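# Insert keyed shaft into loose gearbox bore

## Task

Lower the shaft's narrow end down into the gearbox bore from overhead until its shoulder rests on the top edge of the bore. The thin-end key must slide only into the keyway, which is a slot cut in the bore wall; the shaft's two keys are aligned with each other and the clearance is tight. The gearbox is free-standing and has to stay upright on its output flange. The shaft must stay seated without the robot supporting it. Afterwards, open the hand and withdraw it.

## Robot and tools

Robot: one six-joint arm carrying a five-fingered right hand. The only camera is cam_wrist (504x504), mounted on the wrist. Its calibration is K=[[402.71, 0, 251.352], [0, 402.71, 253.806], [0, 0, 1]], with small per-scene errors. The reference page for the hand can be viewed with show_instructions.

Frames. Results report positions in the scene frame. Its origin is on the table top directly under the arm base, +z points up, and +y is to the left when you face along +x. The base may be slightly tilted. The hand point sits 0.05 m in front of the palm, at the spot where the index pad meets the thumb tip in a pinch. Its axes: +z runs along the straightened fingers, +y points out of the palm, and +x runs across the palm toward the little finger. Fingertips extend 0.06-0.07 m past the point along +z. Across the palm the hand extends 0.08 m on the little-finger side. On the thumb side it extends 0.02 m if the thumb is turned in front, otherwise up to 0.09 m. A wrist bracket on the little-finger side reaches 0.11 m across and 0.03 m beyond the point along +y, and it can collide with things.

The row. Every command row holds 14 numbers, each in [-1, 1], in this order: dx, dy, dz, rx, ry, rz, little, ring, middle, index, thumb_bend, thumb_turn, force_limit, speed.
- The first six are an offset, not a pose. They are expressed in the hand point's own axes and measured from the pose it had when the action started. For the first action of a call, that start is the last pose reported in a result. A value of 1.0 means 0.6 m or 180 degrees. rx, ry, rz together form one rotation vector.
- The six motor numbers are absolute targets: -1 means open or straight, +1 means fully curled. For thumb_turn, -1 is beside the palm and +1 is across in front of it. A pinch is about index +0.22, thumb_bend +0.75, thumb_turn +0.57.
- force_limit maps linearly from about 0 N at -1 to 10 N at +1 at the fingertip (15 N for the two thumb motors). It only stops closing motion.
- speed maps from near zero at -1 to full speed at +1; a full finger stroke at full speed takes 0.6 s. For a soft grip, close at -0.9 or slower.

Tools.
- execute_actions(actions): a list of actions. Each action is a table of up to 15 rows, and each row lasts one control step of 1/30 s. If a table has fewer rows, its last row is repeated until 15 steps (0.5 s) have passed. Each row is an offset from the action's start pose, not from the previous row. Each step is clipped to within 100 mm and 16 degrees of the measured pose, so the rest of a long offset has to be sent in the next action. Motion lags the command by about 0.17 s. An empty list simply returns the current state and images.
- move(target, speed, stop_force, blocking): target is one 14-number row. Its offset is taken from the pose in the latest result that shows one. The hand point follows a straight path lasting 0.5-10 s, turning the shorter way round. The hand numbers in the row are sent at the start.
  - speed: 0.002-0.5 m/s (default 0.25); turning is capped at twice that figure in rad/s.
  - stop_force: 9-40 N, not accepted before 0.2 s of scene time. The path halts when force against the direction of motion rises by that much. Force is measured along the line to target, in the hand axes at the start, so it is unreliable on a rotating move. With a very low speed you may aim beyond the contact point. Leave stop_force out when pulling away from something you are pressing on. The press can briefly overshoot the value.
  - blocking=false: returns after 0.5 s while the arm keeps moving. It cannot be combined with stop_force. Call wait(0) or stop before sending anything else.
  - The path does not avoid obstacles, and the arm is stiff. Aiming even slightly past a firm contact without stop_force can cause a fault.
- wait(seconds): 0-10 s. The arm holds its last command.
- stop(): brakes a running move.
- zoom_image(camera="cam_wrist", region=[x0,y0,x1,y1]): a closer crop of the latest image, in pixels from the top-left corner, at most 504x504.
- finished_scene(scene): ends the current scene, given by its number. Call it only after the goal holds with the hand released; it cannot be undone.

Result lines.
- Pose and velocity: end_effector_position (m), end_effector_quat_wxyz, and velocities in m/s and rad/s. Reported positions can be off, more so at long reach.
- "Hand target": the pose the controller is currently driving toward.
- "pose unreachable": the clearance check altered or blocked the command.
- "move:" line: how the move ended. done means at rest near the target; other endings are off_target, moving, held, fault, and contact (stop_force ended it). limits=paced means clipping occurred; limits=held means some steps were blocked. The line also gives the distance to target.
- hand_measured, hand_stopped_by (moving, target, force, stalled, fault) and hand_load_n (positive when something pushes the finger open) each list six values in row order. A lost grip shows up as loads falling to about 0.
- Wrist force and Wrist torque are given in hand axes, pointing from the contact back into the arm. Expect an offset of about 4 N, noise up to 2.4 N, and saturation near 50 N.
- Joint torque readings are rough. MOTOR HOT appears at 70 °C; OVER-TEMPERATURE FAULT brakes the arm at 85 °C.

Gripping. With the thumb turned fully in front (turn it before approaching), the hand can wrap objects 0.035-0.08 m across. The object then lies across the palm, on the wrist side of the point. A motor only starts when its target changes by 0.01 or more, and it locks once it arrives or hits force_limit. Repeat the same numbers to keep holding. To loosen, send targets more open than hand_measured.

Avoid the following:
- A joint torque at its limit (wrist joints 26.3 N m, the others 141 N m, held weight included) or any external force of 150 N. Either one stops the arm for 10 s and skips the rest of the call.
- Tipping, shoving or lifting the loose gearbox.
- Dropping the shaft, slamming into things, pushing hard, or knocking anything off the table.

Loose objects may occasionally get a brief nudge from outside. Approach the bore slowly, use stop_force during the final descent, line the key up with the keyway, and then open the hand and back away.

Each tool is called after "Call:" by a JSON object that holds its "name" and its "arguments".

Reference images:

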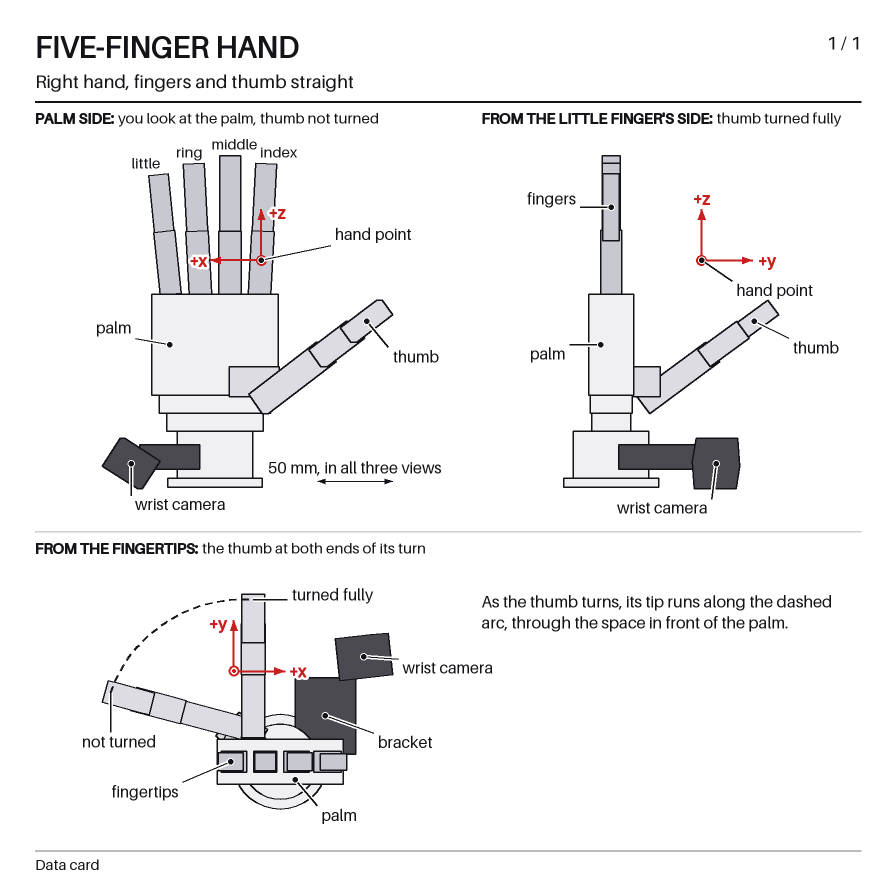

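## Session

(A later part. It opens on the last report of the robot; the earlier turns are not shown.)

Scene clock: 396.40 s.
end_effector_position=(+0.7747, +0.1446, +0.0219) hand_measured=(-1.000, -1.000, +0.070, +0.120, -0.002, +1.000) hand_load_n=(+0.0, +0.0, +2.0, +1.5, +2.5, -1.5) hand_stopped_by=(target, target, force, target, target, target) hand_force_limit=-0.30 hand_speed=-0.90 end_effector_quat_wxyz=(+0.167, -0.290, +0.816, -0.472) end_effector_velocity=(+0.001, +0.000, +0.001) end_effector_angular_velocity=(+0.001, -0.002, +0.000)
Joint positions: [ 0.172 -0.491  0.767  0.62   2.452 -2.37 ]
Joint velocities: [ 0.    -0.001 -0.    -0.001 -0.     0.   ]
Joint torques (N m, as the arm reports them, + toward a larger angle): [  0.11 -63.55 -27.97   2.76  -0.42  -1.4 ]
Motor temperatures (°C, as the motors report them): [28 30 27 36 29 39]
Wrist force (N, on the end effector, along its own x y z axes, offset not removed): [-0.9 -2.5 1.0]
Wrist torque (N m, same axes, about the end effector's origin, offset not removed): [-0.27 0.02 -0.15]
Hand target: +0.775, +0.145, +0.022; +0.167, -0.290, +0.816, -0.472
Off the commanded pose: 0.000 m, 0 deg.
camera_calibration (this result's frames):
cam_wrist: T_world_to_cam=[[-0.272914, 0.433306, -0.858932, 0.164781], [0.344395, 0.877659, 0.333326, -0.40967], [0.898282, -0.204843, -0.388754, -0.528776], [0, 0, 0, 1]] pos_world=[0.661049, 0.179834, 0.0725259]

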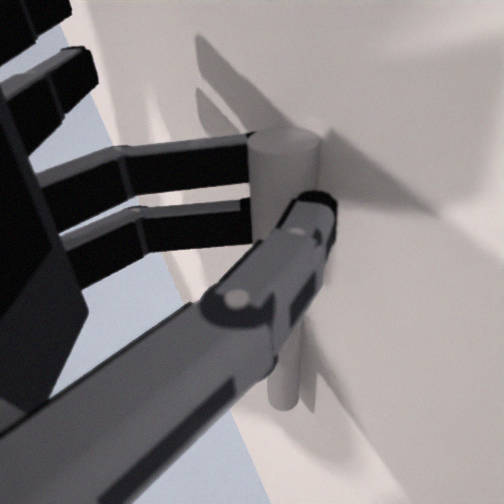

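Call:
{"name": "execute_actions", "arguments": {"actions": [[[0,0,0,0,0,0,-1,-1,0.3,0.3,0.0,1.0,0.0,-0.95]],[[0,0,0,0,0,0,-1,-1,0.3,0.3,0.0,1.0,0.0,-0.95]]]}}

Scene clock: 399.17 s.
end_effector_position=(+0.7747, +0.1446, +0.0219) hand_measured=(-1.000, -1.000, +0.086, +0.150, -0.004, +1.000) hand_load_n=(+0.0, +0.0, +4.5, +5.0, +8.0, -3.5) hand_stopped_by=(target, target, force, force, target, target) hand_force_limit=0.00 hand_speed=-0.95 end_effector_quat_wxyz=(+0.167, -0.290, +0.816, -0.472) end_effector_velocity=(+0.000, +0.000, +0.001) end_effector_angular_velocity=(+0.000, -0.001, -0.000)
Joint positions: [ 0.172 -0.491  0.767  0.62   2.452 -2.37 ]
Joint velocities: [ 0.    -0.001 -0.001  0.     0.    -0.   ]
Joint torques (N m, as the arm reports them, + toward a larger angle): [  0.84 -64.65 -28.51   2.74  -0.63  -1.28]
Motor temperatures (°C, as the motors report them): [28 30 27 36 29 39]
Wrist force (N, on the end effector, along its own x y z axes, offset not removed): [-1.3 -3.1 -0.3]
Wrist torque (N m, same axes, about the end effector's origin, offset not removed): [-0.24 0.11 -0.12]
Hand target: +0.775, +0.145, +0.022; +0.167, -0.290, +0.816, -0.472
Off the commanded pose: 0.000 m, 0 deg.
camera_calibration (this result's frames):
cam_wrist: T_world_to_cam=[[-0.272914, 0.433306, -0.858932, 0.164781], [0.344395, 0.877659, 0.333326, -0.40967], [0.898281, -0.204843, -0.388754, -0.528775], [0, 0, 0, 1]] pos_world=[0.661049, 0.179834, 0.0725258]

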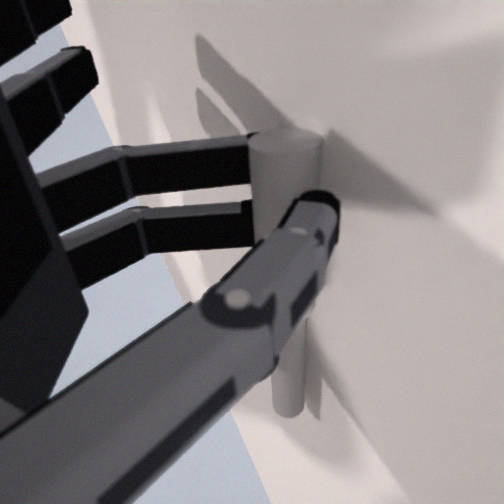

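Call:
{"name": "move", "arguments": {"target": [0, -0.0217, -0.0125, 0, 0, 0, -1, -1, 0.3, 0.3, 0.0, 1.0, 0.0, -0.95], "speed": 0.03}}

Scene clock: 401.13 s.
end_effector_position=(+0.7747, +0.1446, +0.0366) hand_measured=(-1.000, -1.000, +0.086, +0.152, -0.004, +1.000) hand_load_n=(+0.0, +0.0, +5.5, +0.0, +5.0, +1.0) hand_stopped_by=(target, target, force, force, target, target) hand_force_limit=0.00 hand_speed=-0.95 end_effector_quat_wxyz=(+0.167, -0.290, +0.816, -0.472) end_effector_velocity=(+0.000, +0.000, +0.003) end_effector_angular_velocity=(+0.000, -0.002, +0.000)
Joint positions: [ 0.172 -0.505  0.755  0.646  2.452 -2.37 ]
Joint velocities: [-0.    -0.002 -0.003  0.003 -0.    -0.   ]
Joint torques (N m, as the arm reports them, + toward a larger angle): [  2.9  -67.92 -30.32   3.04  -0.89   0.54]
Motor temperatures (°C, as the motors report them): [28 30 27 36 29 39]
Wrist force (N, on the end effector, along its own x y z axes, offset not removed): [-1.3 0.3 0.8]
Wrist torque (N m, same axes, about the end effector's origin, offset not removed): [-0.06 0.09 -0.09]
Hand target: +0.775, +0.145, +0.037; +0.167, -0.290, +0.816, -0.472
Off the commanded pose: 0.000 m, 0 deg.
move: done
camera_calibration (this result's frames):
cam_wrist: T_world_to_cam=[[-0.272978, 0.433249, -0.858941, 0.1775], [0.34436, 0.877695, 0.333268, -0.414537], [0.898276, -0.20481, -0.388785, -0.523015], [0, 0, 0, 1]] pos_world=[0.661016, 0.179817, 0.0872737]

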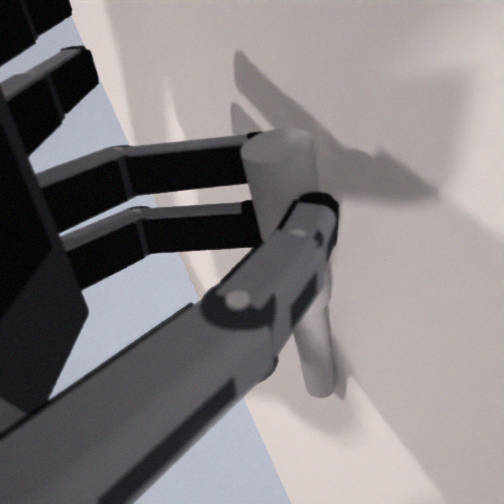

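Call:
{"name": "move", "arguments": {"target": [0, 0, 0, 0, 0.0333, -0.0577, -1, -1, 0.3, 0.0, 0.0, 1.0, 0.0, -0.5], "speed": 0.1}}

Scene clock: 409.70 s.
end_effector_position=(+0.7746, +0.1445, +0.0367) hand_measured=(-1.000, -1.000, +0.086, +0.000, +0.000, +1.000) hand_load_n=(+0.0, +0.0, +0.0, +0.0, +0.0, +0.0) hand_stopped_by=(target, target, force, target, target, target) hand_force_limit=0.00 hand_speed=-0.50 end_effector_quat_wxyz=(+0.083, -0.337, +0.794, -0.499) end_effector_velocity=(+0.001, -0.000, -0.000) end_effector_angular_velocity=(-0.008, +0.016, -0.011)
Joint positions: [ 0.196 -0.31   0.387  0.958  2.541 -2.427]
Joint velocities: [ 0.002  0.05  -0.097  0.077  0.01   0.016]
Joint torques (N m, as the arm reports them, + toward a larger angle): [  8.27 -55.21 -27.22   3.26   2.89   2.39]
Motor temperatures (°C, as the motors report them): [28 30 27 36 29 39]
Wrist force (N, on the end effector, along its own x y z axes, offset not removed): [-0.4 -2.7 0.3]
Wrist torque (N m, same axes, about the end effector's origin, offset not removed): [-0.29 -0.07 -0.05]
Hand target: +0.775, +0.145, +0.037; +0.081, -0.337, +0.794, -0.499
Off the commanded pose: 0.000 m, 0 deg.
move: done
camera_calibration (this result's frames):
cam_wrist: T_world_to_cam=[[-0.410856, 0.320016, -0.85369, 0.300561], [0.382307, 0.910542, 0.157334, -0.442166], [0.827671, -0.26173, -0.496446, -0.456076], [0, 0, 0, 1]] pos_world=[0.670011, 0.187059, 0.0997363]

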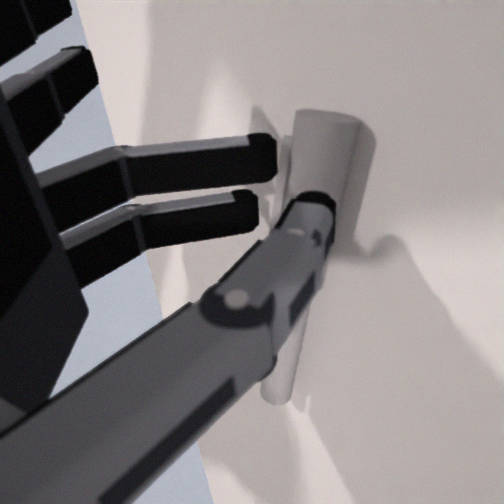

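Call:
{"name": "zoom_image", "arguments": {"camera": "cam_wrist", "region": [230, 90, 400, 420]}}

Region (230, 90, 400, 420) of cam_wrist's 504x504 image, scaled by 1.527, with more detail than that image has; it fills the left 260 columns of this view, and the rest is white.

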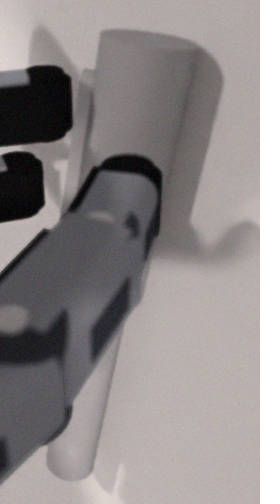

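Call:
{"name": "move", "arguments": {"target": [0.0024, -0.032, -0.0229, 0.1240, -0.0113, 0.0074, -1, -1, 0.09, 0.0, 0.65, 1.0, -0.6, -0.5], "speed": 0.15}}

Call:
{"name": "execute_actions", "arguments": {"actions": [[[0,0,0,0,0,0,-1,-1,0.5,0.5,0.65,1.0,-0.7,-0.8]],[[0,0,0,0,0,0,-1,-1,0.5,0.5,0.65,1.0,-0.7,-0.8]],[[0,0,0,0,0,0,-1,-1,0.5,0.5,0.65,1.0,-0.7,-0.8]]]}}

Scene clock: 459.20 s.
end_effector_position=(+0.7757, +0.1484, +0.0598) hand_measured=(-1.000, -1.000, +0.090, +0.000, +0.650, +1.000) hand_load_n=(+0.0, +0.0, +0.0, +0.0, +0.0, +0.0) hand_stopped_by=(target, target, target, target, target, target) hand_force_limit=-0.60 hand_speed=-0.50 end_effector_quat_wxyz=(+0.166, -0.314, +0.685, -0.636) end_effector_velocity=(+0.000, +0.000, +0.000) end_effector_angular_velocity=(-0.008, -0.011, +0.011)
Joint positions: [ 0.254 -0.608  1.024 -0.079  2.726 -3.003]
Joint velocities: [-0.    -0.014  0.033 -0.059 -0.006 -0.035]
Joint torques (N m, as the arm reports them, + toward a larger angle): [  4.26 -63.86  -8.66  -1.72  -1.43  -2.25]
Motor temperatures (°C, as the motors report them): [28 30 27 36 29 39]
Wrist force (N, on the end effector, along its own x y z axes, offset not removed): [-1.0 -0.4 0.5]
Wrist torque (N m, same axes, about the end effector's origin, offset not removed): [-0.01 0.03 -0.08]
Hand target: +0.776, +0.148, +0.060; +0.166, -0.315, +0.684, -0.637
Off the commanded pose: 0.000 m, 0 deg.
move: done
camera_calibration (this result's frames):
cam_wrist: T_world_to_cam=[[-0.181123, 0.0417956, -0.982572, 0.190292], [0.269584, 0.962937, -0.00873358, -0.3602], [0.94579, -0.266468, -0.185678, -0.55392], [0, 0, 0, 1]] pos_world=[0.655462, 0.191295, 0.0809793]

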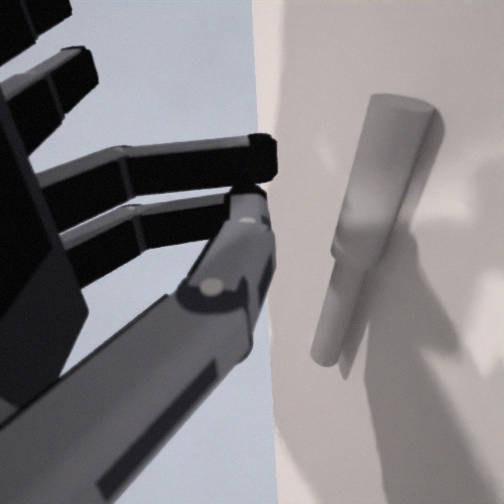

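Scene clock: 460.70 s.
end_effector_position=(+0.7756, +0.1484, +0.0598) hand_measured=(-1.000, -1.000, +0.232, +0.242, +0.650, +1.000) hand_load_n=(+0.0, +0.0, +2.5, +3.5, +1.0, +0.0) hand_stopped_by=(target, target, force, force, target, target) hand_force_limit=-0.70 hand_speed=-0.80 end_effector_quat_wxyz=(+0.166, -0.314, +0.685, -0.636) end_effector_velocity=(+0.000, -0.000, -0.000) end_effector_angular_velocity=(+0.001, -0.001, -0.001)
Joint positions: [ 0.254 -0.608  1.024 -0.079  2.725 -3.003]
Joint velocities: [-0.     0.    -0.    -0.001  0.     0.001]
Joint torques (N m, as the arm reports them, + toward a larger angle): [  4.72 -50.45 -26.26   1.47   1.75   1.31]
Motor temperatures (°C, as the motors report them): [28 30 27 36 29 39]
Wrist force (N, on the end effector, along its own x y z axes, offset not removed): [-0.9 -2.9 0.5]
Wrist torque (N m, same axes, about the end effector's origin, offset not removed): [-0.44 0.06 -0.13]
Hand target: +0.776, +0.148, +0.060; +0.166, -0.314, +0.685, -0.636
Off the commanded pose: 0.000 m, 0 deg.
camera_calibration (this result's frames):
cam_wrist: T_world_to_cam=[[-0.181134, 0.0417784, -0.982571, 0.190291], [0.269552, 0.962946, -0.00874699, -0.360175], [0.945797, -0.266438, -0.185683, -0.553924], [0, 0, 0, 1]] pos_world=[0.655454, 0.191293, 0.0809698]

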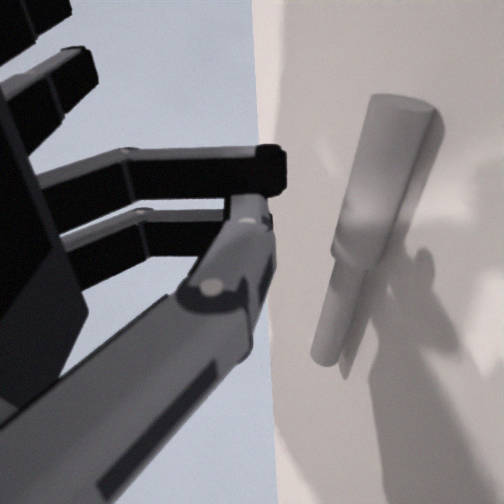

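Call:
{"name": "zoom_image", "arguments": {"camera": "cam_wrist", "region": [300, 80, 460, 380]}}

Region (300, 80, 460, 380) of cam_wrist's 504x504 image, scaled by 1.680, with more detail than that image has; it fills the left 269 columns of this view, and the rest is white.

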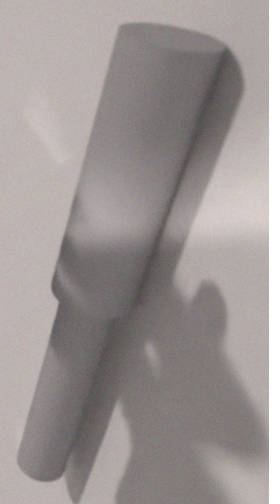

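Call:
{"name": "move", "arguments": {"target": [-0.0085, 0.0482, 0.0085, -0.0333, 0, 0, -1, -1, -0.2, -0.2, 0.65, 1.0, -0.6, 0.0], "speed": 0.06}}

Scene clock: 473.80 s.
end_effector_position=(+0.7763, +0.1476, +0.0304) hand_measured=(-1.000, -1.000, -0.200, -0.200, +0.650, +1.000) hand_load_n=(+0.0, +0.0, +0.0, +0.0, +0.0, +0.0) hand_stopped_by=(target, target, target, target, target, target) hand_force_limit=-0.60 hand_speed=0.00 end_effector_quat_wxyz=(+0.149, -0.323, +0.717, -0.600) end_effector_velocity=(+0.001, +0.000, -0.002) end_effector_angular_velocity=(+0.010, +0.008, -0.006)
Joint positions: [ 0.241 -0.519  0.89   0.191  2.688 -2.802]
Joint velocities: [-0.001  0.015 -0.027  0.043 -0.003  0.029]
Joint torques (N m, as the arm reports them, + toward a larger angle): [ -7.69 -50.06 -28.82   2.59  -1.12   2.68]
Motor temperatures (°C, as the motors report them): [28 30 27 36 29 39]
Wrist force (N, on the end effector, along its own x y z axes, offset not removed): [-1.0 -2.1 -0.7]
Wrist torque (N m, same axes, about the end effector's origin, offset not removed): [-0.22 -0.03 -0.06]
Hand target: +0.776, +0.148, +0.030; +0.149, -0.323, +0.717, -0.599
Off the commanded pose: 0.000 m, 0 deg.
move: done
camera_calibration (this result's frames):
cam_wrist: T_world_to_cam=[[-0.243869, 0.120424, -0.962302, 0.198023], [0.287531, 0.956625, 0.046847, -0.374521], [0.926204, -0.265267, -0.267917, -0.542682], [0, 0, 0, 1]] pos_world=[0.658613, 0.190474, 0.0627098]

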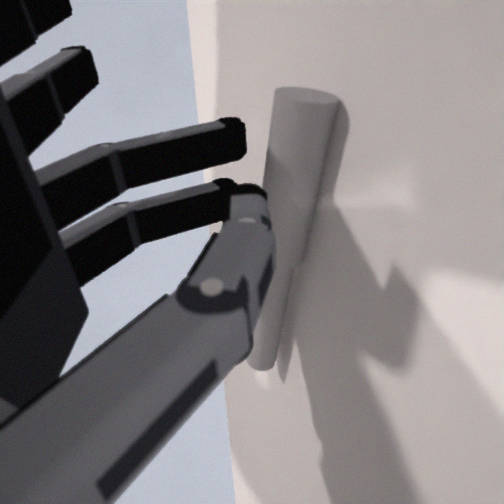

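Call:
{"name": "move", "arguments": {"target": [-0.0035, 0.0191, 0.0048, 0, 0, 0, -1, -1, -0.2, -0.2, 0.65, 1.0, -0.6, 0.0], "speed": 0.02, "stop_force": 9}}

Scene clock: 478.03 s.
end_effector_position=(+0.7764, +0.1475, +0.0188) hand_measured=(-1.000, -1.000, -0.200, -0.200, +0.650, +1.000) hand_load_n=(+0.0, +0.0, +0.0, +0.0, +0.0, +0.0) hand_stopped_by=(target, target, target, target, target, target) hand_force_limit=-0.60 hand_speed=0.00 end_effector_quat_wxyz=(+0.149, -0.323, +0.717, -0.600) end_effector_velocity=(+0.000, +0.000, -0.003) end_effector_angular_velocity=(+0.000, -0.001, +0.001)
Joint positions: [ 0.24  -0.506  0.895  0.173  2.688 -2.802]
Joint velocities: [ 0.     0.003  0.002 -0.007 -0.    -0.001]
Joint torques (N m, as the arm reports them, + toward a larger angle): [  9.16 -50.41 -10.12  -1.45   2.45  -1.98]
Motor temperatures (°C, as the motors report them): [28 30 27 36 30 39]
Wrist force (N, on the end effector, along its own x y z axes, offset not removed): [-0.4 -2.1 0.4]
Wrist torque (N m, same axes, about the end effector's origin, offset not removed): [-0.30 -0.08 -0.02]
Hand target: +0.776, +0.148, +0.018; +0.149, -0.323, +0.717, -0.600
Off the commanded pose: 0.000 m, 0 deg.
move: done
camera_calibration (this result's frames):
cam_wrist: T_world_to_cam=[[-0.243911, 0.12051, -0.962281, 0.186852], [0.287643, 0.956589, 0.0468876, -0.374014], [0.926158, -0.265357, -0.267986, -0.545855], [0, 0, 0, 1]] pos_world=[0.658706, 0.190414, 0.051059]

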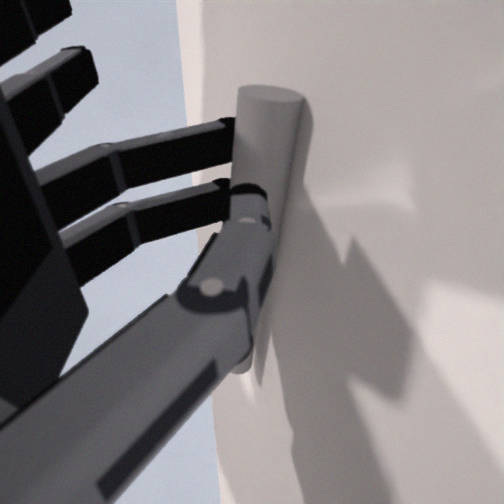

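Call:
{"name": "move", "arguments": {"target": [-0.0023, 0.0127, 0.0032, 0, 0, 0, -1, -1, -0.2, -0.2, 0.65, 1.0, -0.6, 0.0], "speed": 0.008, "stop_force": 9}}

Scene clock: 481.00 s.
end_effector_position=(+0.7764, +0.1475, +0.0110) hand_measured=(-1.000, -1.000, -0.200, -0.200, +0.650, +1.000) hand_load_n=(+0.0, +0.0, +0.0, +0.0, +0.0, +0.0) hand_stopped_by=(target, target, target, target, target, target) hand_force_limit=-0.60 hand_speed=0.00 end_effector_quat_wxyz=(+0.149, -0.323, +0.717, -0.600) end_effector_velocity=(-0.001, -0.000, -0.004) end_effector_angular_velocity=(-0.001, +0.004, -0.000)
Joint positions: [ 0.24  -0.497  0.897  0.161  2.688 -2.802]
Joint velocities: [-0.     0.004  0.002 -0.003  0.    -0.001]
Joint torques (N m, as the arm reports them, + toward a larger angle): [ -5.56 -47.97  -9.89  -0.96   0.35   2.24]
Motor temperatures (°C, as the motors report them): [28 30 27 36 30 39]
Wrist force (N, on the end effector, along its own x y z axes, offset not removed): [-1.0 -1.3 0.7]
Wrist torque (N m, same axes, about the end effector's origin, offset not removed): [-0.19 0.03 -0.07]
Hand target: +0.776, +0.147, +0.011; +0.149, -0.323, +0.717, -0.600
Off the commanded pose: 0.000 m, 0 deg.
move: done
camera_calibration (this result's frames):
cam_wrist: T_world_to_cam=[[-0.243899, 0.120503, -0.962285, 0.17942], [0.287684, 0.956578, 0.046872, -0.373663], [0.926148, -0.265402, -0.267975, -0.547951], [0, 0, 0, 1]] pos_world=[0.658741, 0.19039, 0.0433303]

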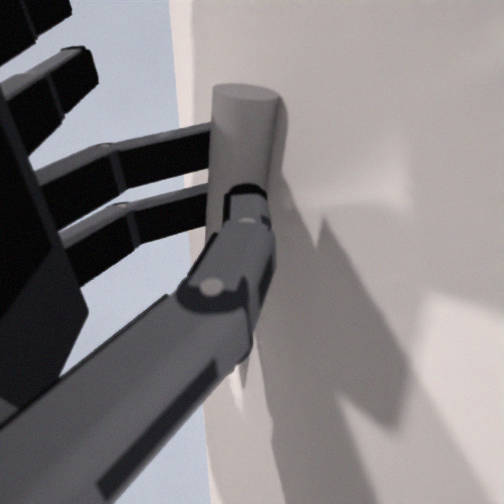

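Call:
{"name": "move", "arguments": {"target": [-0.0012, 0.0064, 0.0016, 0, 0, 0, -1, -1, -0.2, -0.2, 0.65, 1.0, -0.6, 0.0], "speed": 0.005, "stop_force": 9}}

Scene clock: 484.10 s.
end_effector_position=(+0.7765, +0.1475, +0.0076) hand_measured=(-1.000, -1.000, -0.200, -0.200, +0.650, +1.000) hand_load_n=(+0.0, +0.0, +1.0, +0.0, +0.0, +0.0) hand_stopped_by=(target, target, target, target, target, target) hand_force_limit=-0.60 hand_speed=0.00 end_effector_quat_wxyz=(+0.150, -0.322, +0.717, -0.600) end_effector_velocity=(-0.000, -0.000, +0.001) end_effector_angular_velocity=(-0.001, +0.001, +0.000)
Joint positions: [ 0.24  -0.493  0.898  0.155  2.688 -2.802]
Joint velocities: [-0.    -0.002 -0.001  0.003 -0.    -0.001]
Joint torques (N m, as the arm reports them, + toward a larger angle): [ -5.53 -56.53  -8.69   2.5    0.18   0.5 ]
Motor temperatures (°C, as the motors report them): [28 30 27 36 30 39]
Wrist force (N, on the end effector, along its own x y z axes, offset not removed): [1.2 -13.5 -6.7]
Wrist torque (N m, same axes, about the end effector's origin, offset not removed): [0.06 0.44 -0.38]
Hand target: +0.776, +0.148, +0.008; +0.149, -0.323, +0.717, -0.600
Off the commanded pose: 0.001 m, 0 deg.
move: contact
camera_calibration (this result's frames):
cam_wrist: T_world_to_cam=[[-0.243617, 0.120597, -0.962345, 0.175893], [0.287631, 0.956584, 0.047061, -0.373524], [0.926239, -0.265336, -0.267728, -0.549049], [0, 0, 0, 1]] pos_world=[0.658839, 0.190413, 0.0398528]

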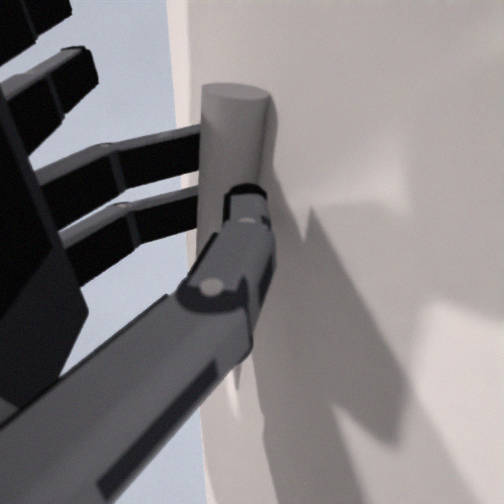

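Call:
{"name": "execute_actions", "arguments": {"actions": [[[0.0008,-0.0043,-0.0011,0,0,0,-1,-1,-0.2,-0.2,0.65,1.0,-0.2,-0.9]],[[0,0,0,0,0,0,-1,-1,0.2,0.2,0.65,1.0,-0.2,-0.9]],[[0,0,0,0,0,0,-1,-1,0.2,0.2,0.65,1.0,-0.2,-0.9]],[[0,0,0,0,0,0,-1,-1,0.2,0.2,0.65,1.0,-0.2,-0.9]]]}}

Scene clock: 488.53 s.
end_effector_position=(+0.7765, +0.1475, +0.0103) hand_measured=(-1.000, -1.000, -0.102, -0.064, +0.650, +1.000) hand_load_n=(+0.0, +0.0, +4.0, +4.5, +0.5, -1.5) hand_stopped_by=(target, target, force, force, target, target) hand_force_limit=-0.20 hand_speed=-0.90 end_effector_quat_wxyz=(+0.150, -0.322, +0.717, -0.600) end_effector_velocity=(-0.000, -0.000, -0.001) end_effector_angular_velocity=(+0.000, +0.000, -0.001)
Joint positions: [ 0.24  -0.496  0.898  0.159  2.688 -2.802]
Joint velocities: [ 0.     0.001  0.    -0.     0.     0.001]
Joint torques (N m, as the arm reports them, + toward a larger angle): [ -0.42 -56.26 -22.7    2.05   0.9   -0.22]
Motor temperatures (°C, as the motors report them): [28 30 27 36 30 39]
Wrist force (N, on the end effector, along its own x y z axes, offset not removed): [1.3 -12.8 0.3]
Wrist torque (N m, same axes, about the end effector's origin, offset not removed): [0.00 0.05 -0.19]
Hand target: +0.777, +0.148, +0.010; +0.150, -0.322, +0.717, -0.600
Off the commanded pose: 0.000 m, 0 deg.
camera_calibration (this result's frames):
cam_wrist: T_world_to_cam=[[-0.243588, 0.120597, -0.962352, 0.178468], [0.287626, 0.956585, 0.0470713, -0.373641], [0.926248, -0.265331, -0.2677, -0.54833], [0, 0, 0, 1]] pos_world=[0.658831, 0.190408, 0.0425489]

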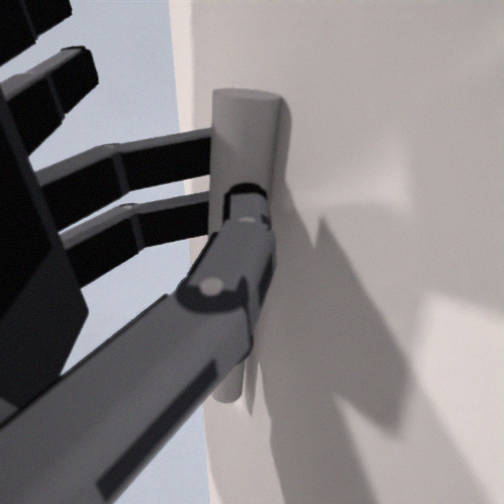

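Call:
{"name": "execute_actions", "arguments": {"actions": [[[0.0003,-0.0016,-0.0004,0,0,0,-1,-1,0.2,0.2,0.65,1.0,-0.2,-0.9]]]}}

Scene clock: 491.07 s.
end_effector_position=(+0.7765, +0.1475, +0.0112) hand_measured=(-1.000, -1.000, -0.102, -0.064, +0.650, +1.000) hand_load_n=(+0.0, +0.0, +0.0, +2.5, +1.0, -0.5) hand_stopped_by=(target, target, force, force, target, target) hand_force_limit=-0.20 hand_speed=-0.90 end_effector_quat_wxyz=(+0.149, -0.322, +0.717, -0.600) end_effector_velocity=(-0.000, +0.000, +0.000) end_effector_angular_velocity=(-0.000, +0.001, +0.000)
Joint positions: [ 0.24  -0.497  0.897  0.161  2.688 -2.802]
Joint velocities: [ 0.    -0.     0.     0.    -0.    -0.001]
Joint torques (N m, as the arm reports them, + toward a larger angle): [ -0.13 -65.93 -28.79   2.66   0.8   -0.58]
Motor temperatures (°C, as the motors report them): [28 30 27 36 30 39]
Wrist force (N, on the end effector, along its own x y z axes, offset not removed): [-1.5 -3.0 1.8]
Wrist torque (N m, same axes, about the end effector's origin, offset not removed): [-0.40 0.14 -0.19]
Hand target: +0.777, +0.148, +0.011; +0.150, -0.322, +0.717, -0.600
Off the commanded pose: 0.000 m, 0 deg.
camera_calibration (this result's frames):
cam_wrist: T_world_to_cam=[[-0.243637, 0.120583, -0.962341, 0.179423], [0.287628, 0.956586, 0.0470431, -0.373674], [0.926235, -0.265335, -0.267743, -0.548043], [0, 0, 0, 1]] pos_world=[0.65881, 0.190401, 0.0435108]

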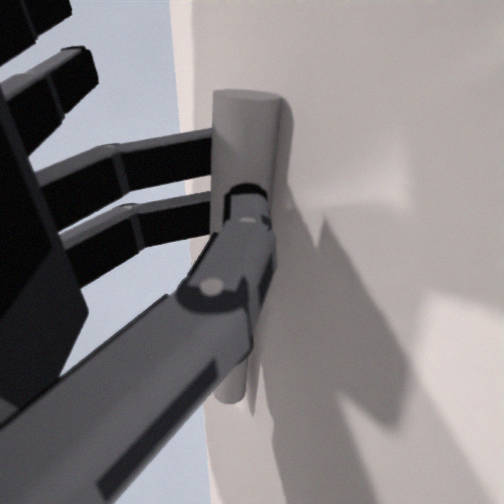

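Call:
{"name": "execute_actions", "arguments": {"actions": [[[0,0,0,0,0,0,-1,-1,0.25,0.2,0.65,1.0,-0.3,-0.92]],[[0,0,0,0,0,0,-1,-1,0.3,0.3,0.65,1.0,0.4,-0.95]],[[0,0,0,0,0,0,-1,-1,0.3,0.3,0.65,1.0,0.4,-0.95]]]}}

Scene clock: 494.20 s.
end_effector_position=(+0.7765, +0.1475, +0.0113) hand_measured=(-1.000, -1.000, -0.066, -0.040, +0.648, +1.000) hand_load_n=(+0.0, +0.0, +7.0, +7.0, +4.0, +0.0) hand_stopped_by=(target, target, force, force, target, target) hand_force_limit=0.40 hand_speed=-0.95 end_effector_quat_wxyz=(+0.150, -0.322, +0.717, -0.600) end_effector_velocity=(+0.000, +0.000, +0.001) end_effector_angular_velocity=(-0.001, -0.000, +0.000)
Joint positions: [ 0.24  -0.497  0.897  0.161  2.688 -2.802]
Joint velocities: [-0.    -0.001 -0.001  0.     0.    -0.002]
Joint torques (N m, as the arm reports them, + toward a larger angle): [  0.17 -56.29 -25.44   1.84   1.01  -0.29]
Motor temperatures (°C, as the motors report them): [28 30 27 36 30 39]
Wrist force (N, on the end effector, along its own x y z axes, offset not removed): [-0.4 -7.9 0.5]
Wrist torque (N m, same axes, about the end effector's origin, offset not removed): [-0.07 0.10 -0.14]
Hand target: +0.777, +0.148, +0.011; +0.150, -0.322, +0.717, -0.600
Off the commanded pose: 0.000 m, 0 deg.
camera_calibration (this result's frames):
cam_wrist: T_world_to_cam=[[-0.24359, 0.120597, -0.962352, 0.179435], [0.287626, 0.956585, 0.0470706, -0.373683], [0.926248, -0.265331, -0.267701, -0.548053], [0, 0, 0, 1]] pos_world=[0.658822, 0.190405, 0.0435542]

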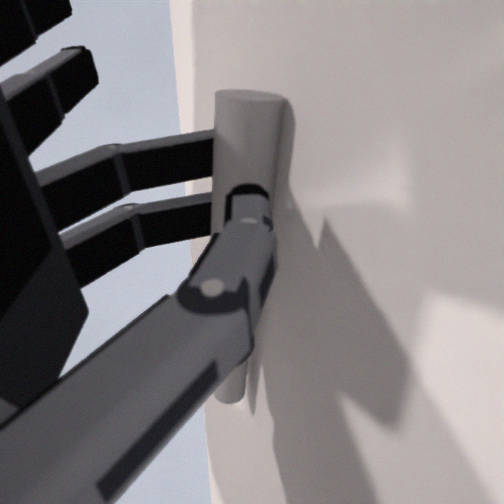

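Call:
{"name": "move", "arguments": {"target": [0.0009, -0.0048, -0.0012, 0, 0, 0, -1, -1, 0.3, 0.3, 0.65, 1.0, 0.4, -0.95], "speed": 0.01}}

Scene clock: 499.57 s.
end_effector_position=(+0.7765, +0.1475, +0.0141) hand_measured=(-1.000, -1.000, -0.066, -0.040, +0.648, +1.000) hand_load_n=(+0.0, +0.0, +5.5, +6.0, +5.0, +0.0) hand_stopped_by=(target, target, force, force, target, target) hand_force_limit=0.40 hand_speed=-0.95 end_effector_quat_wxyz=(+0.150, -0.322, +0.717, -0.600) end_effector_velocity=(-0.000, -0.000, +0.001) end_effector_angular_velocity=(+0.000, +0.000, -0.000)
Joint positions: [ 0.24  -0.501  0.896  0.165  2.688 -2.802]
Joint velocities: [-0.    -0.001 -0.001  0.003 -0.     0.001]
Joint torques (N m, as the arm reports them, + toward a larger angle): [  1.14 -69.6  -31.17   2.68   1.12  -1.62]
Motor temperatures (°C, as the motors report them): [28 30 27 36 30 39]
Wrist force (N, on the end effector, along its own x y z axes, offset not removed): [-2.1 1.2 2.5]
Wrist torque (N m, same axes, about the end effector's origin, offset not removed): [-0.22 0.14 -0.15]
Hand target: +0.776, +0.148, +0.014; +0.150, -0.322, +0.717, -0.600
Off the commanded pose: 0.000 m, 0 deg.
move: done
camera_calibration (this result's frames):
cam_wrist: T_world_to_cam=[[-0.243583, 0.120599, -0.962353, 0.182148], [0.287626, 0.956585, 0.0470743, -0.373799], [0.92625, -0.265331, -0.267695, -0.547275], [0, 0, 0, 1]] pos_world=[0.658796, 0.190395, 0.0463836]

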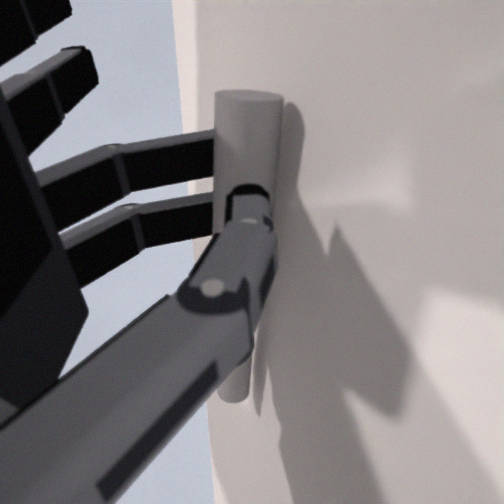

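Call:
{"name": "move", "arguments": {"target": [0.0145, -0.0796, -0.0199, 0, 0, 0, -1, -1, 0.35, 0.35, 0.65, 1.0, 0.5, -0.95], "speed": 0.06}}

Scene clock: 518.47 s.
end_effector_position=(+0.7762, +0.1476, +0.0638) hand_measured=(-1.000, -1.000, -0.058, -0.034, +0.646, +1.000) hand_load_n=(+0.0, +0.0, +7.5, +8.0, +6.0, +0.0) hand_stopped_by=(target, target, force, force, target, target) hand_force_limit=0.50 hand_speed=-0.95 end_effector_quat_wxyz=(+0.150, -0.322, +0.717, -0.600) end_effector_velocity=(+0.000, +0.000, +0.003) end_effector_angular_velocity=(+0.000, -0.001, +0.000)
Joint positions: [ 0.241 -0.554  0.869  0.246  2.688 -2.802]
Joint velocities: [ 0.    -0.003 -0.003  0.005 -0.    -0.   ]
Joint torques (N m, as the arm reports them, + toward a larger angle): [  9.15 -67.61 -30.5    2.34   2.74   2.35]
Motor temperatures (°C, as the motors report them): [28 30 27 36 30 39]
Wrist force (N, on the end effector, along its own x y z axes, offset not removed): [-0.1 0.9 1.2]
Wrist torque (N m, same axes, about the end effector's origin, offset not removed): [-0.13 -0.18 -0.05]
Hand target: +0.776, +0.148, +0.064; +0.150, -0.322, +0.717, -0.600
Off the commanded pose: 0.000 m, 0 deg.
move: done
camera_calibration (this result's frames):
cam_wrist: T_world_to_cam=[[-0.243559, 0.120549, -0.962365, 0.229855], [0.287579, 0.956601, 0.0470461, -0.376089], [0.926271, -0.265297, -0.267656, -0.533735], [0, 0, 0, 1]] pos_world=[0.658522, 0.19046, 0.0960409]

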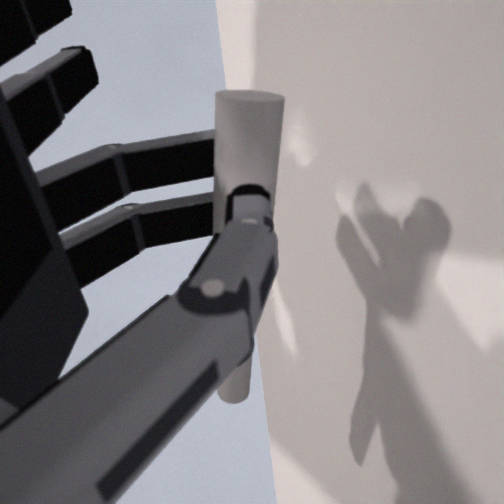

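Call:
{"name": "move", "arguments": {"target": [0.4073, -0.2593, 0.1735, 0.272, -0.0755, -0.492, -1, -1, 0.35, 0.35, 0.65, 1.0, 0.5, -0.95], "speed": 0.25}}

Scene clock: 525.13 s.
end_effector_position=(+0.6998, -0.0993, +0.2292) hand_measured=(-1.000, -1.000, -0.058, -0.034, +0.646, +1.000) hand_load_n=(+0.0, +0.0, +6.0, +8.5, +5.0, +0.0) hand_stopped_by=(target, target, force, force, target, target) hand_force_limit=0.50 hand_speed=-0.95 end_effector_quat_wxyz=(+0.116, +0.692, +0.005, +0.712) end_effector_velocity=(-0.000, -0.002, +0.002) end_effector_angular_velocity=(-0.013, +0.006, +0.009)
Joint positions: [-0.324 -1.276  1.923 -0.693  1.438 -4.873]
Joint velocities: [-0.01  -0.005 -0.001  0.01  -0.02  -0.014]
Joint torques (N m, as the arm reports them, + toward a larger angle): [ -4.57 -38.87 -12.16  -0.35  -2.1   -2.31]
Motor temperatures (°C, as the motors report them): [28 30 27 36 30 39]
Wrist force (N, on the end effector, along its own x y z axes, offset not removed): [-2.7 -0.8 -0.1]
Wrist torque (N m, same axes, about the end effector's origin, offset not removed): [-0.01 -0.02 0.01]
Hand target: +0.700, -0.100, +0.229; +0.116, +0.693, +0.006, +0.712
Off the commanded pose: 0.001 m, 0 deg.
move: done
camera_calibration (this result's frames):
cam_wrist: T_world_to_cam=[[-0.168659, -0.980016, 0.105461, -0.006258], [-0.540693, 0.00252829, -0.841216, 0.562727], [0.824139, -0.198901, -0.530314, -0.345915], [0, 0, 0, 1]] pos_world=[0.58829, -0.0763585, 0.290591]

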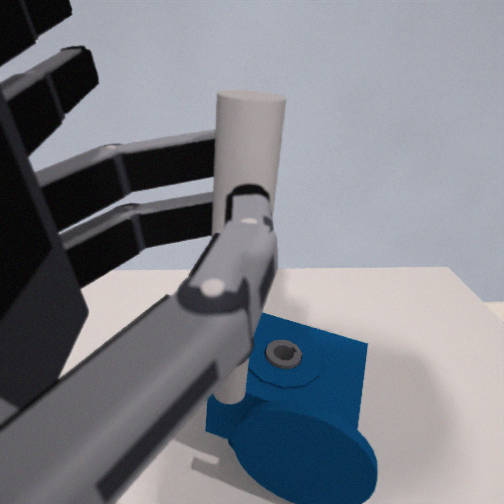

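Call:
{"name": "execute_actions", "arguments": {"actions": []}}

Scene clock: 536.67 s.
end_effector_position=(+0.6998, -0.0995, +0.2293) hand_measured=(-1.000, -1.000, -0.058, -0.034, +0.646, +1.000) hand_load_n=(+0.0, +0.0, +6.0, +8.5, +5.0, +0.0) hand_stopped_by=(target, target, force, force, target, target) hand_force_limit=0.50 hand_speed=-0.95 end_effector_quat_wxyz=(+0.116, +0.693, +0.006, +0.712) end_effector_velocity=(+0.000, -0.000, +0.001) end_effector_angular_velocity=(+0.001, -0.002, -0.000)
Joint positions: [-0.325 -1.277  1.923 -0.692  1.435 -4.874]
Joint velocities: [-0.    -0.    -0.    -0.001  0.     0.001]
Joint torques (N m, as the arm reports them, + toward a larger angle): [ -5.67 -41.15 -11.34  -0.45  -1.99  -2.23]
Motor temperatures (°C, as the motors report them): [28 30 27 36 30 39]
Wrist force (N, on the end effector, along its own x y z axes, offset not removed): [-4.3 -1.9 -0.4]
Wrist torque (N m, same axes, about the end effector's origin, offset not removed): [-0.14 0.23 -0.17]
Hand target: +0.700, -0.100, +0.229; +0.116, +0.693, +0.006, +0.712
Off the commanded pose: 0.001 m, 0 deg.
camera_calibration (this result's frames):
cam_wrist: T_world_to_cam=[[-0.167463, -0.980057, 0.106981, -0.00769975], [-0.54136, 0.000723693, -0.840791, 0.563021], [0.823945, -0.198716, -0.530685, -0.345612], [0, 0, 0, 1]] pos_world=[0.588273, -0.0766324, 0.290796]

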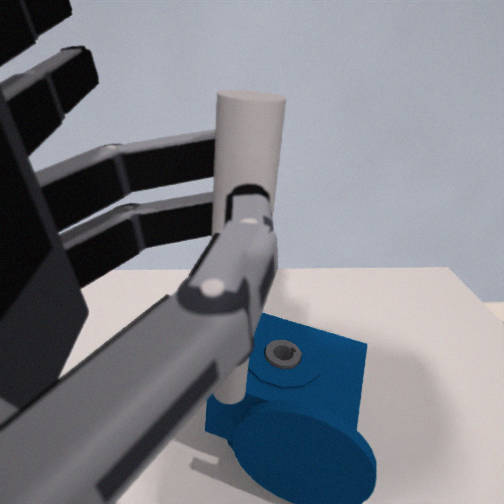

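Call:
{"name": "zoom_image", "arguments": {"camera": "cam_wrist", "region": [200, 300, 380, 420]}}

Region (200, 300, 380, 420) of cam_wrist's 504x504 image, scaled by 2.800, with more detail than that image has.

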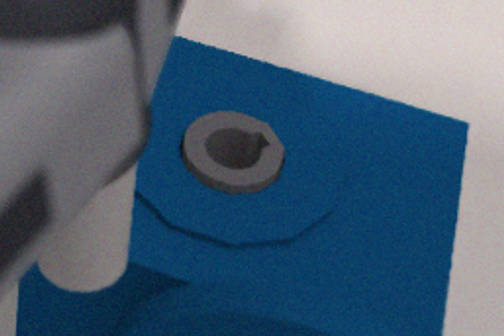

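Call:
{"name": "zoom_image", "arguments": {"camera": "cam_wrist", "region": [180, 70, 320, 250]}}

Call:
{"name": "zoom_image", "arguments": {"camera": "cam_wrist", "region": [255, 330, 315, 375]}}

Region (180, 70, 320, 250) of cam_wrist's 504x504 image, scaled by 2.800, with more detail than that image has.

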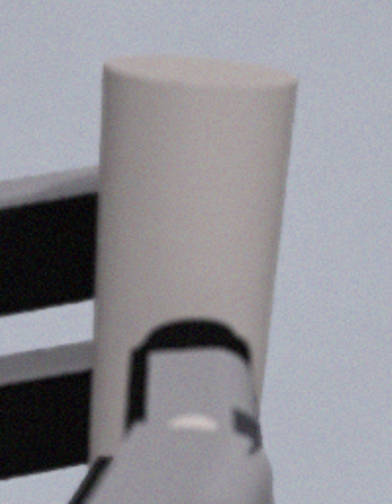

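Region (255, 330, 315, 375) of cam_wrist's 504x504 image, scaled by 8.400, with more detail than that image has; it fills the top 378 rows of this view, and the rest is white.

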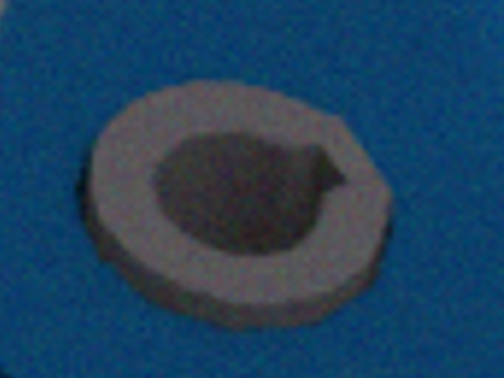

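Call:
{"name": "move", "arguments": {"target": [-0.0521, 0.0550, 0.1175, -0.1178, -0.0046, 0.0021, -1, -1, 0.35, 0.35, 0.65, 1.0, 0.5, -0.95], "speed": 0.12}}

Scene clock: 596.07 s.
end_effector_position=(+0.7645, -0.1478, +0.2074) hand_measured=(-1.000, -1.000, -0.058, -0.034, +0.646, +1.000) hand_load_n=(+0.0, +0.0, +6.0, +8.5, +5.0, +0.0) hand_stopped_by=(target, target, force, force, target, target) hand_force_limit=0.50 hand_speed=-0.95 end_effector_quat_wxyz=(+0.238, +0.665, -0.128, +0.696) end_effector_velocity=(+0.002, -0.001, -0.001) end_effector_angular_velocity=(+0.001, +0.000, -0.011)
Joint positions: [-0.213 -1.005  1.597 -0.685  1.913 -4.881]
Joint velocities: [ 0.003  0.01  -0.014  0.005  0.014 -0.   ]
Joint torques (N m, as the arm reports them, + toward a larger angle): [  7.42 -37.76 -31.     0.06   1.87  -2.41]
Motor temperatures (°C, as the motors report them): [28 30 27 36 30 39]
Wrist force (N, on the end effector, along its own x y z axes, offset not removed): [-3.4 -1.4 1.6]
Wrist torque (N m, same axes, about the end effector's origin, offset not removed): [-0.19 -0.06 -0.10]
Hand target: +0.765, -0.148, +0.207; +0.239, +0.665, -0.128, +0.696
Off the commanded pose: 0.000 m, 0 deg.
move: done
camera_calibration (this result's frames):
cam_wrist: T_world_to_cam=[[-0.511339, -0.855914, 0.0770919, 0.245665], [-0.460912, 0.197428, -0.865207, 0.552251], [0.725323, -0.477946, -0.495454, -0.393365], [0, 0, 0, 1]] pos_world=[0.665474, -0.0867695, 0.263978]

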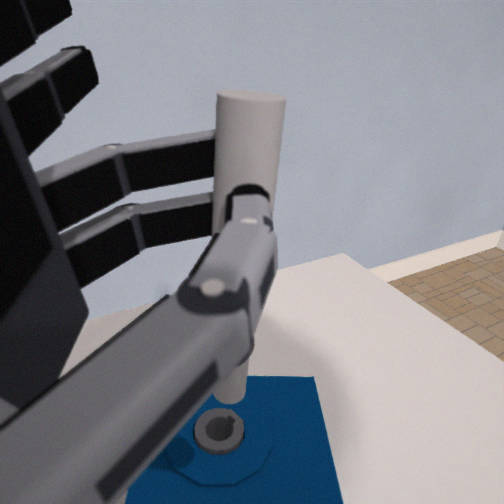

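Call:
{"name": "zoom_image", "arguments": {"camera": "cam_wrist", "region": [170, 360, 290, 470]}}

Region (170, 360, 290, 470) of cam_wrist's 504x504 image, scaled by 4.200, with more detail than that image has; it fills the top 462 rows of this view, and the rest is white.

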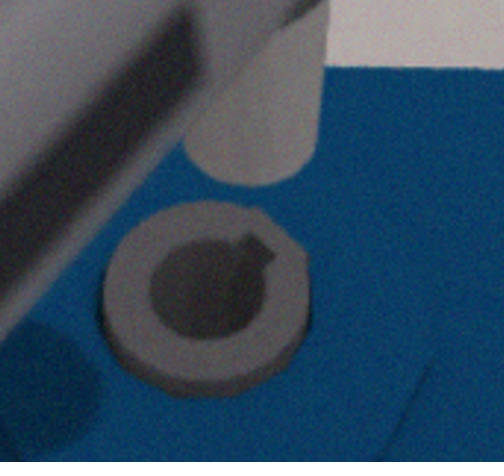

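Call:
{"name": "move", "arguments": {"target": [-0.0553, -0.01445, 0.0190, 0, 0, 0, -1, -1, 0.35, 0.35, 0.65, 1.0, 0.5, -0.95], "speed": 0.05}}

Scene clock: 606.67 s.
end_effector_position=(+0.7787, -0.1514, +0.1747) hand_measured=(-1.000, -1.000, -0.058, -0.034, +0.646, +1.000) hand_load_n=(+0.0, +0.0, +6.0, +8.5, +5.0, +0.0) hand_stopped_by=(target, target, force, force, target, target) hand_force_limit=0.50 hand_speed=-0.95 end_effector_quat_wxyz=(+0.238, +0.665, -0.128, +0.696) end_effector_velocity=(+0.001, -0.000, -0.003) end_effector_angular_velocity=(-0.000, +0.001, -0.000)
Joint positions: [-0.215 -0.932  1.572 -0.732  1.911 -4.88 ]
Joint velocities: [-0.     0.006 -0.002 -0.003  0.    -0.   ]
Joint torques (N m, as the arm reports them, + toward a larger angle): [ -5.94 -40.63 -29.95  -3.9   -2.12   1.61]
Motor temperatures (°C, as the motors report them): [28 30 27 36 30 39]
Wrist force (N, on the end effector, along its own x y z axes, offset not removed): [-3.4 -1.6 -0.7]
Wrist torque (N m, same axes, about the end effector's origin, offset not removed): [-0.08 0.09 -0.08]
Hand target: +0.779, -0.151, +0.174; +0.238, +0.665, -0.128, +0.696
Off the commanded pose: 0.000 m, 0 deg.
move: done
camera_calibration (this result's frames):
cam_wrist: T_world_to_cam=[[-0.51134, -0.855917, 0.0770566, 0.25238], [-0.460903, 0.197459, -0.865204, 0.531242], [0.725327, -0.477929, -0.495463, -0.421636], [0, 0, 0, 1]] pos_world=[0.679727, -0.0903946, 0.23128]

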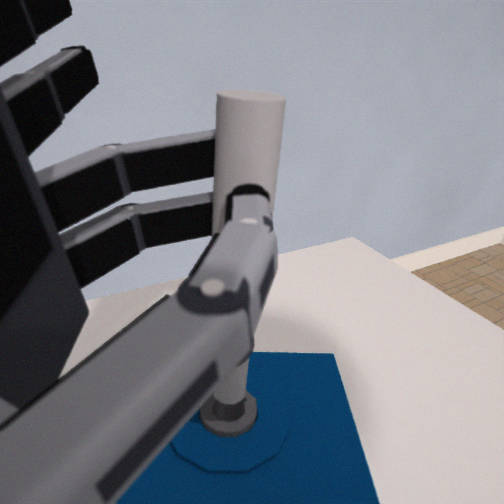

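Call:
{"name": "zoom_image", "arguments": {"camera": "cam_wrist", "region": [180, 360, 280, 450]}}

Region (180, 360, 280, 450) of cam_wrist's 504x504 image, scaled by 5.040, with more detail than that image has; it fills the top 454 rows of this view, and the rest is white.

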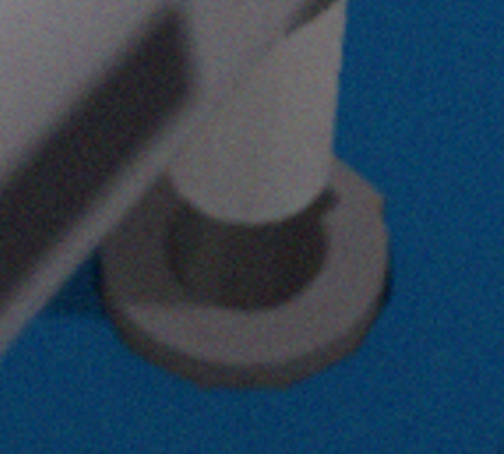

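Call:
{"name": "move", "arguments": {"target": [-0.01315, -0.00185, -0.0011, 0, 0, 0, -1, -1, 0.35, 0.35, 0.65, 1.0, 0.5, -0.95], "speed": 0.015, "stop_force": 9}}

Call:
{"name": "zoom_image", "arguments": {"camera": "cam_wrist", "region": [180, 360, 280, 450]}}

Scene clock: 616.20 s.
end_effector_position=(+0.7788, -0.1514, +0.1670) hand_measured=(-1.000, -1.000, -0.058, -0.034, +0.646, +1.000) hand_load_n=(+0.0, +0.0, +6.0, +8.5, +5.0, +0.0) hand_stopped_by=(target, target, force, force, target, target) hand_force_limit=0.50 hand_speed=-0.95 end_effector_quat_wxyz=(+0.238, +0.665, -0.128, +0.696) end_effector_velocity=(+0.000, +0.000, -0.003) end_effector_angular_velocity=(-0.000, -0.001, +0.001)
Joint positions: [-0.215 -0.921  1.577 -0.748  1.911 -4.88 ]
Joint velocities: [ 0.     0.004  0.002 -0.007 -0.001  0.   ]
Joint torques (N m, as the arm reports them, + toward a larger angle): [ -1.84 -41.19 -12.63  -4.42  -0.94   0.31]
Motor temperatures (°C, as the motors report them): [28 30 27 36 30 39]
Wrist force (N, on the end effector, along its own x y z axes, offset not removed): [-2.8 -1.5 1.4]
Wrist torque (N m, same axes, about the end effector's origin, offset not removed): [-0.26 -0.06 -0.05]
Hand target: +0.779, -0.151, +0.167; +0.238, +0.665, -0.128, +0.696
Off the commanded pose: 0.000 m, 0 deg.
move: done
camera_calibration (this result's frames):
cam_wrist: T_world_to_cam=[[-0.511337, -0.855916, 0.0770936, 0.252954], [-0.460928, 0.197436, -0.865196, 0.524655], [0.725314, -0.477941, -0.495472, -0.425447], [0, 0, 0, 1]] pos_world=[0.679755, -0.0904171, 0.223631]

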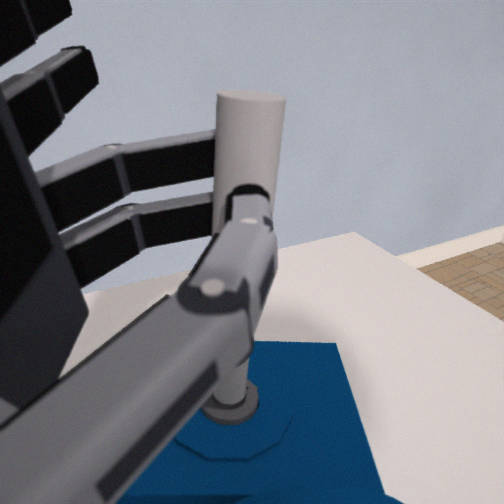

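Region (180, 360, 280, 450) of cam_wrist's 504x504 image, scaled by 5.040, with more detail than that image has; it fills the top 454 rows of this view, and the rest is white.

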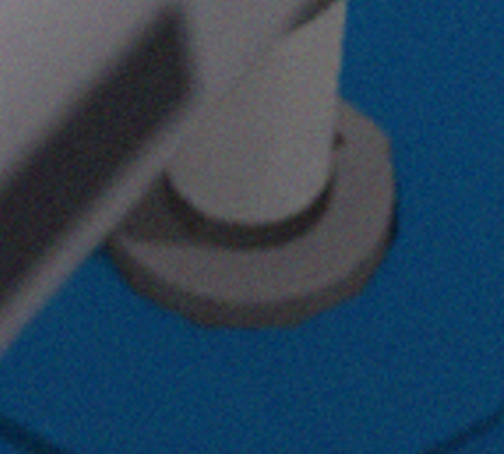

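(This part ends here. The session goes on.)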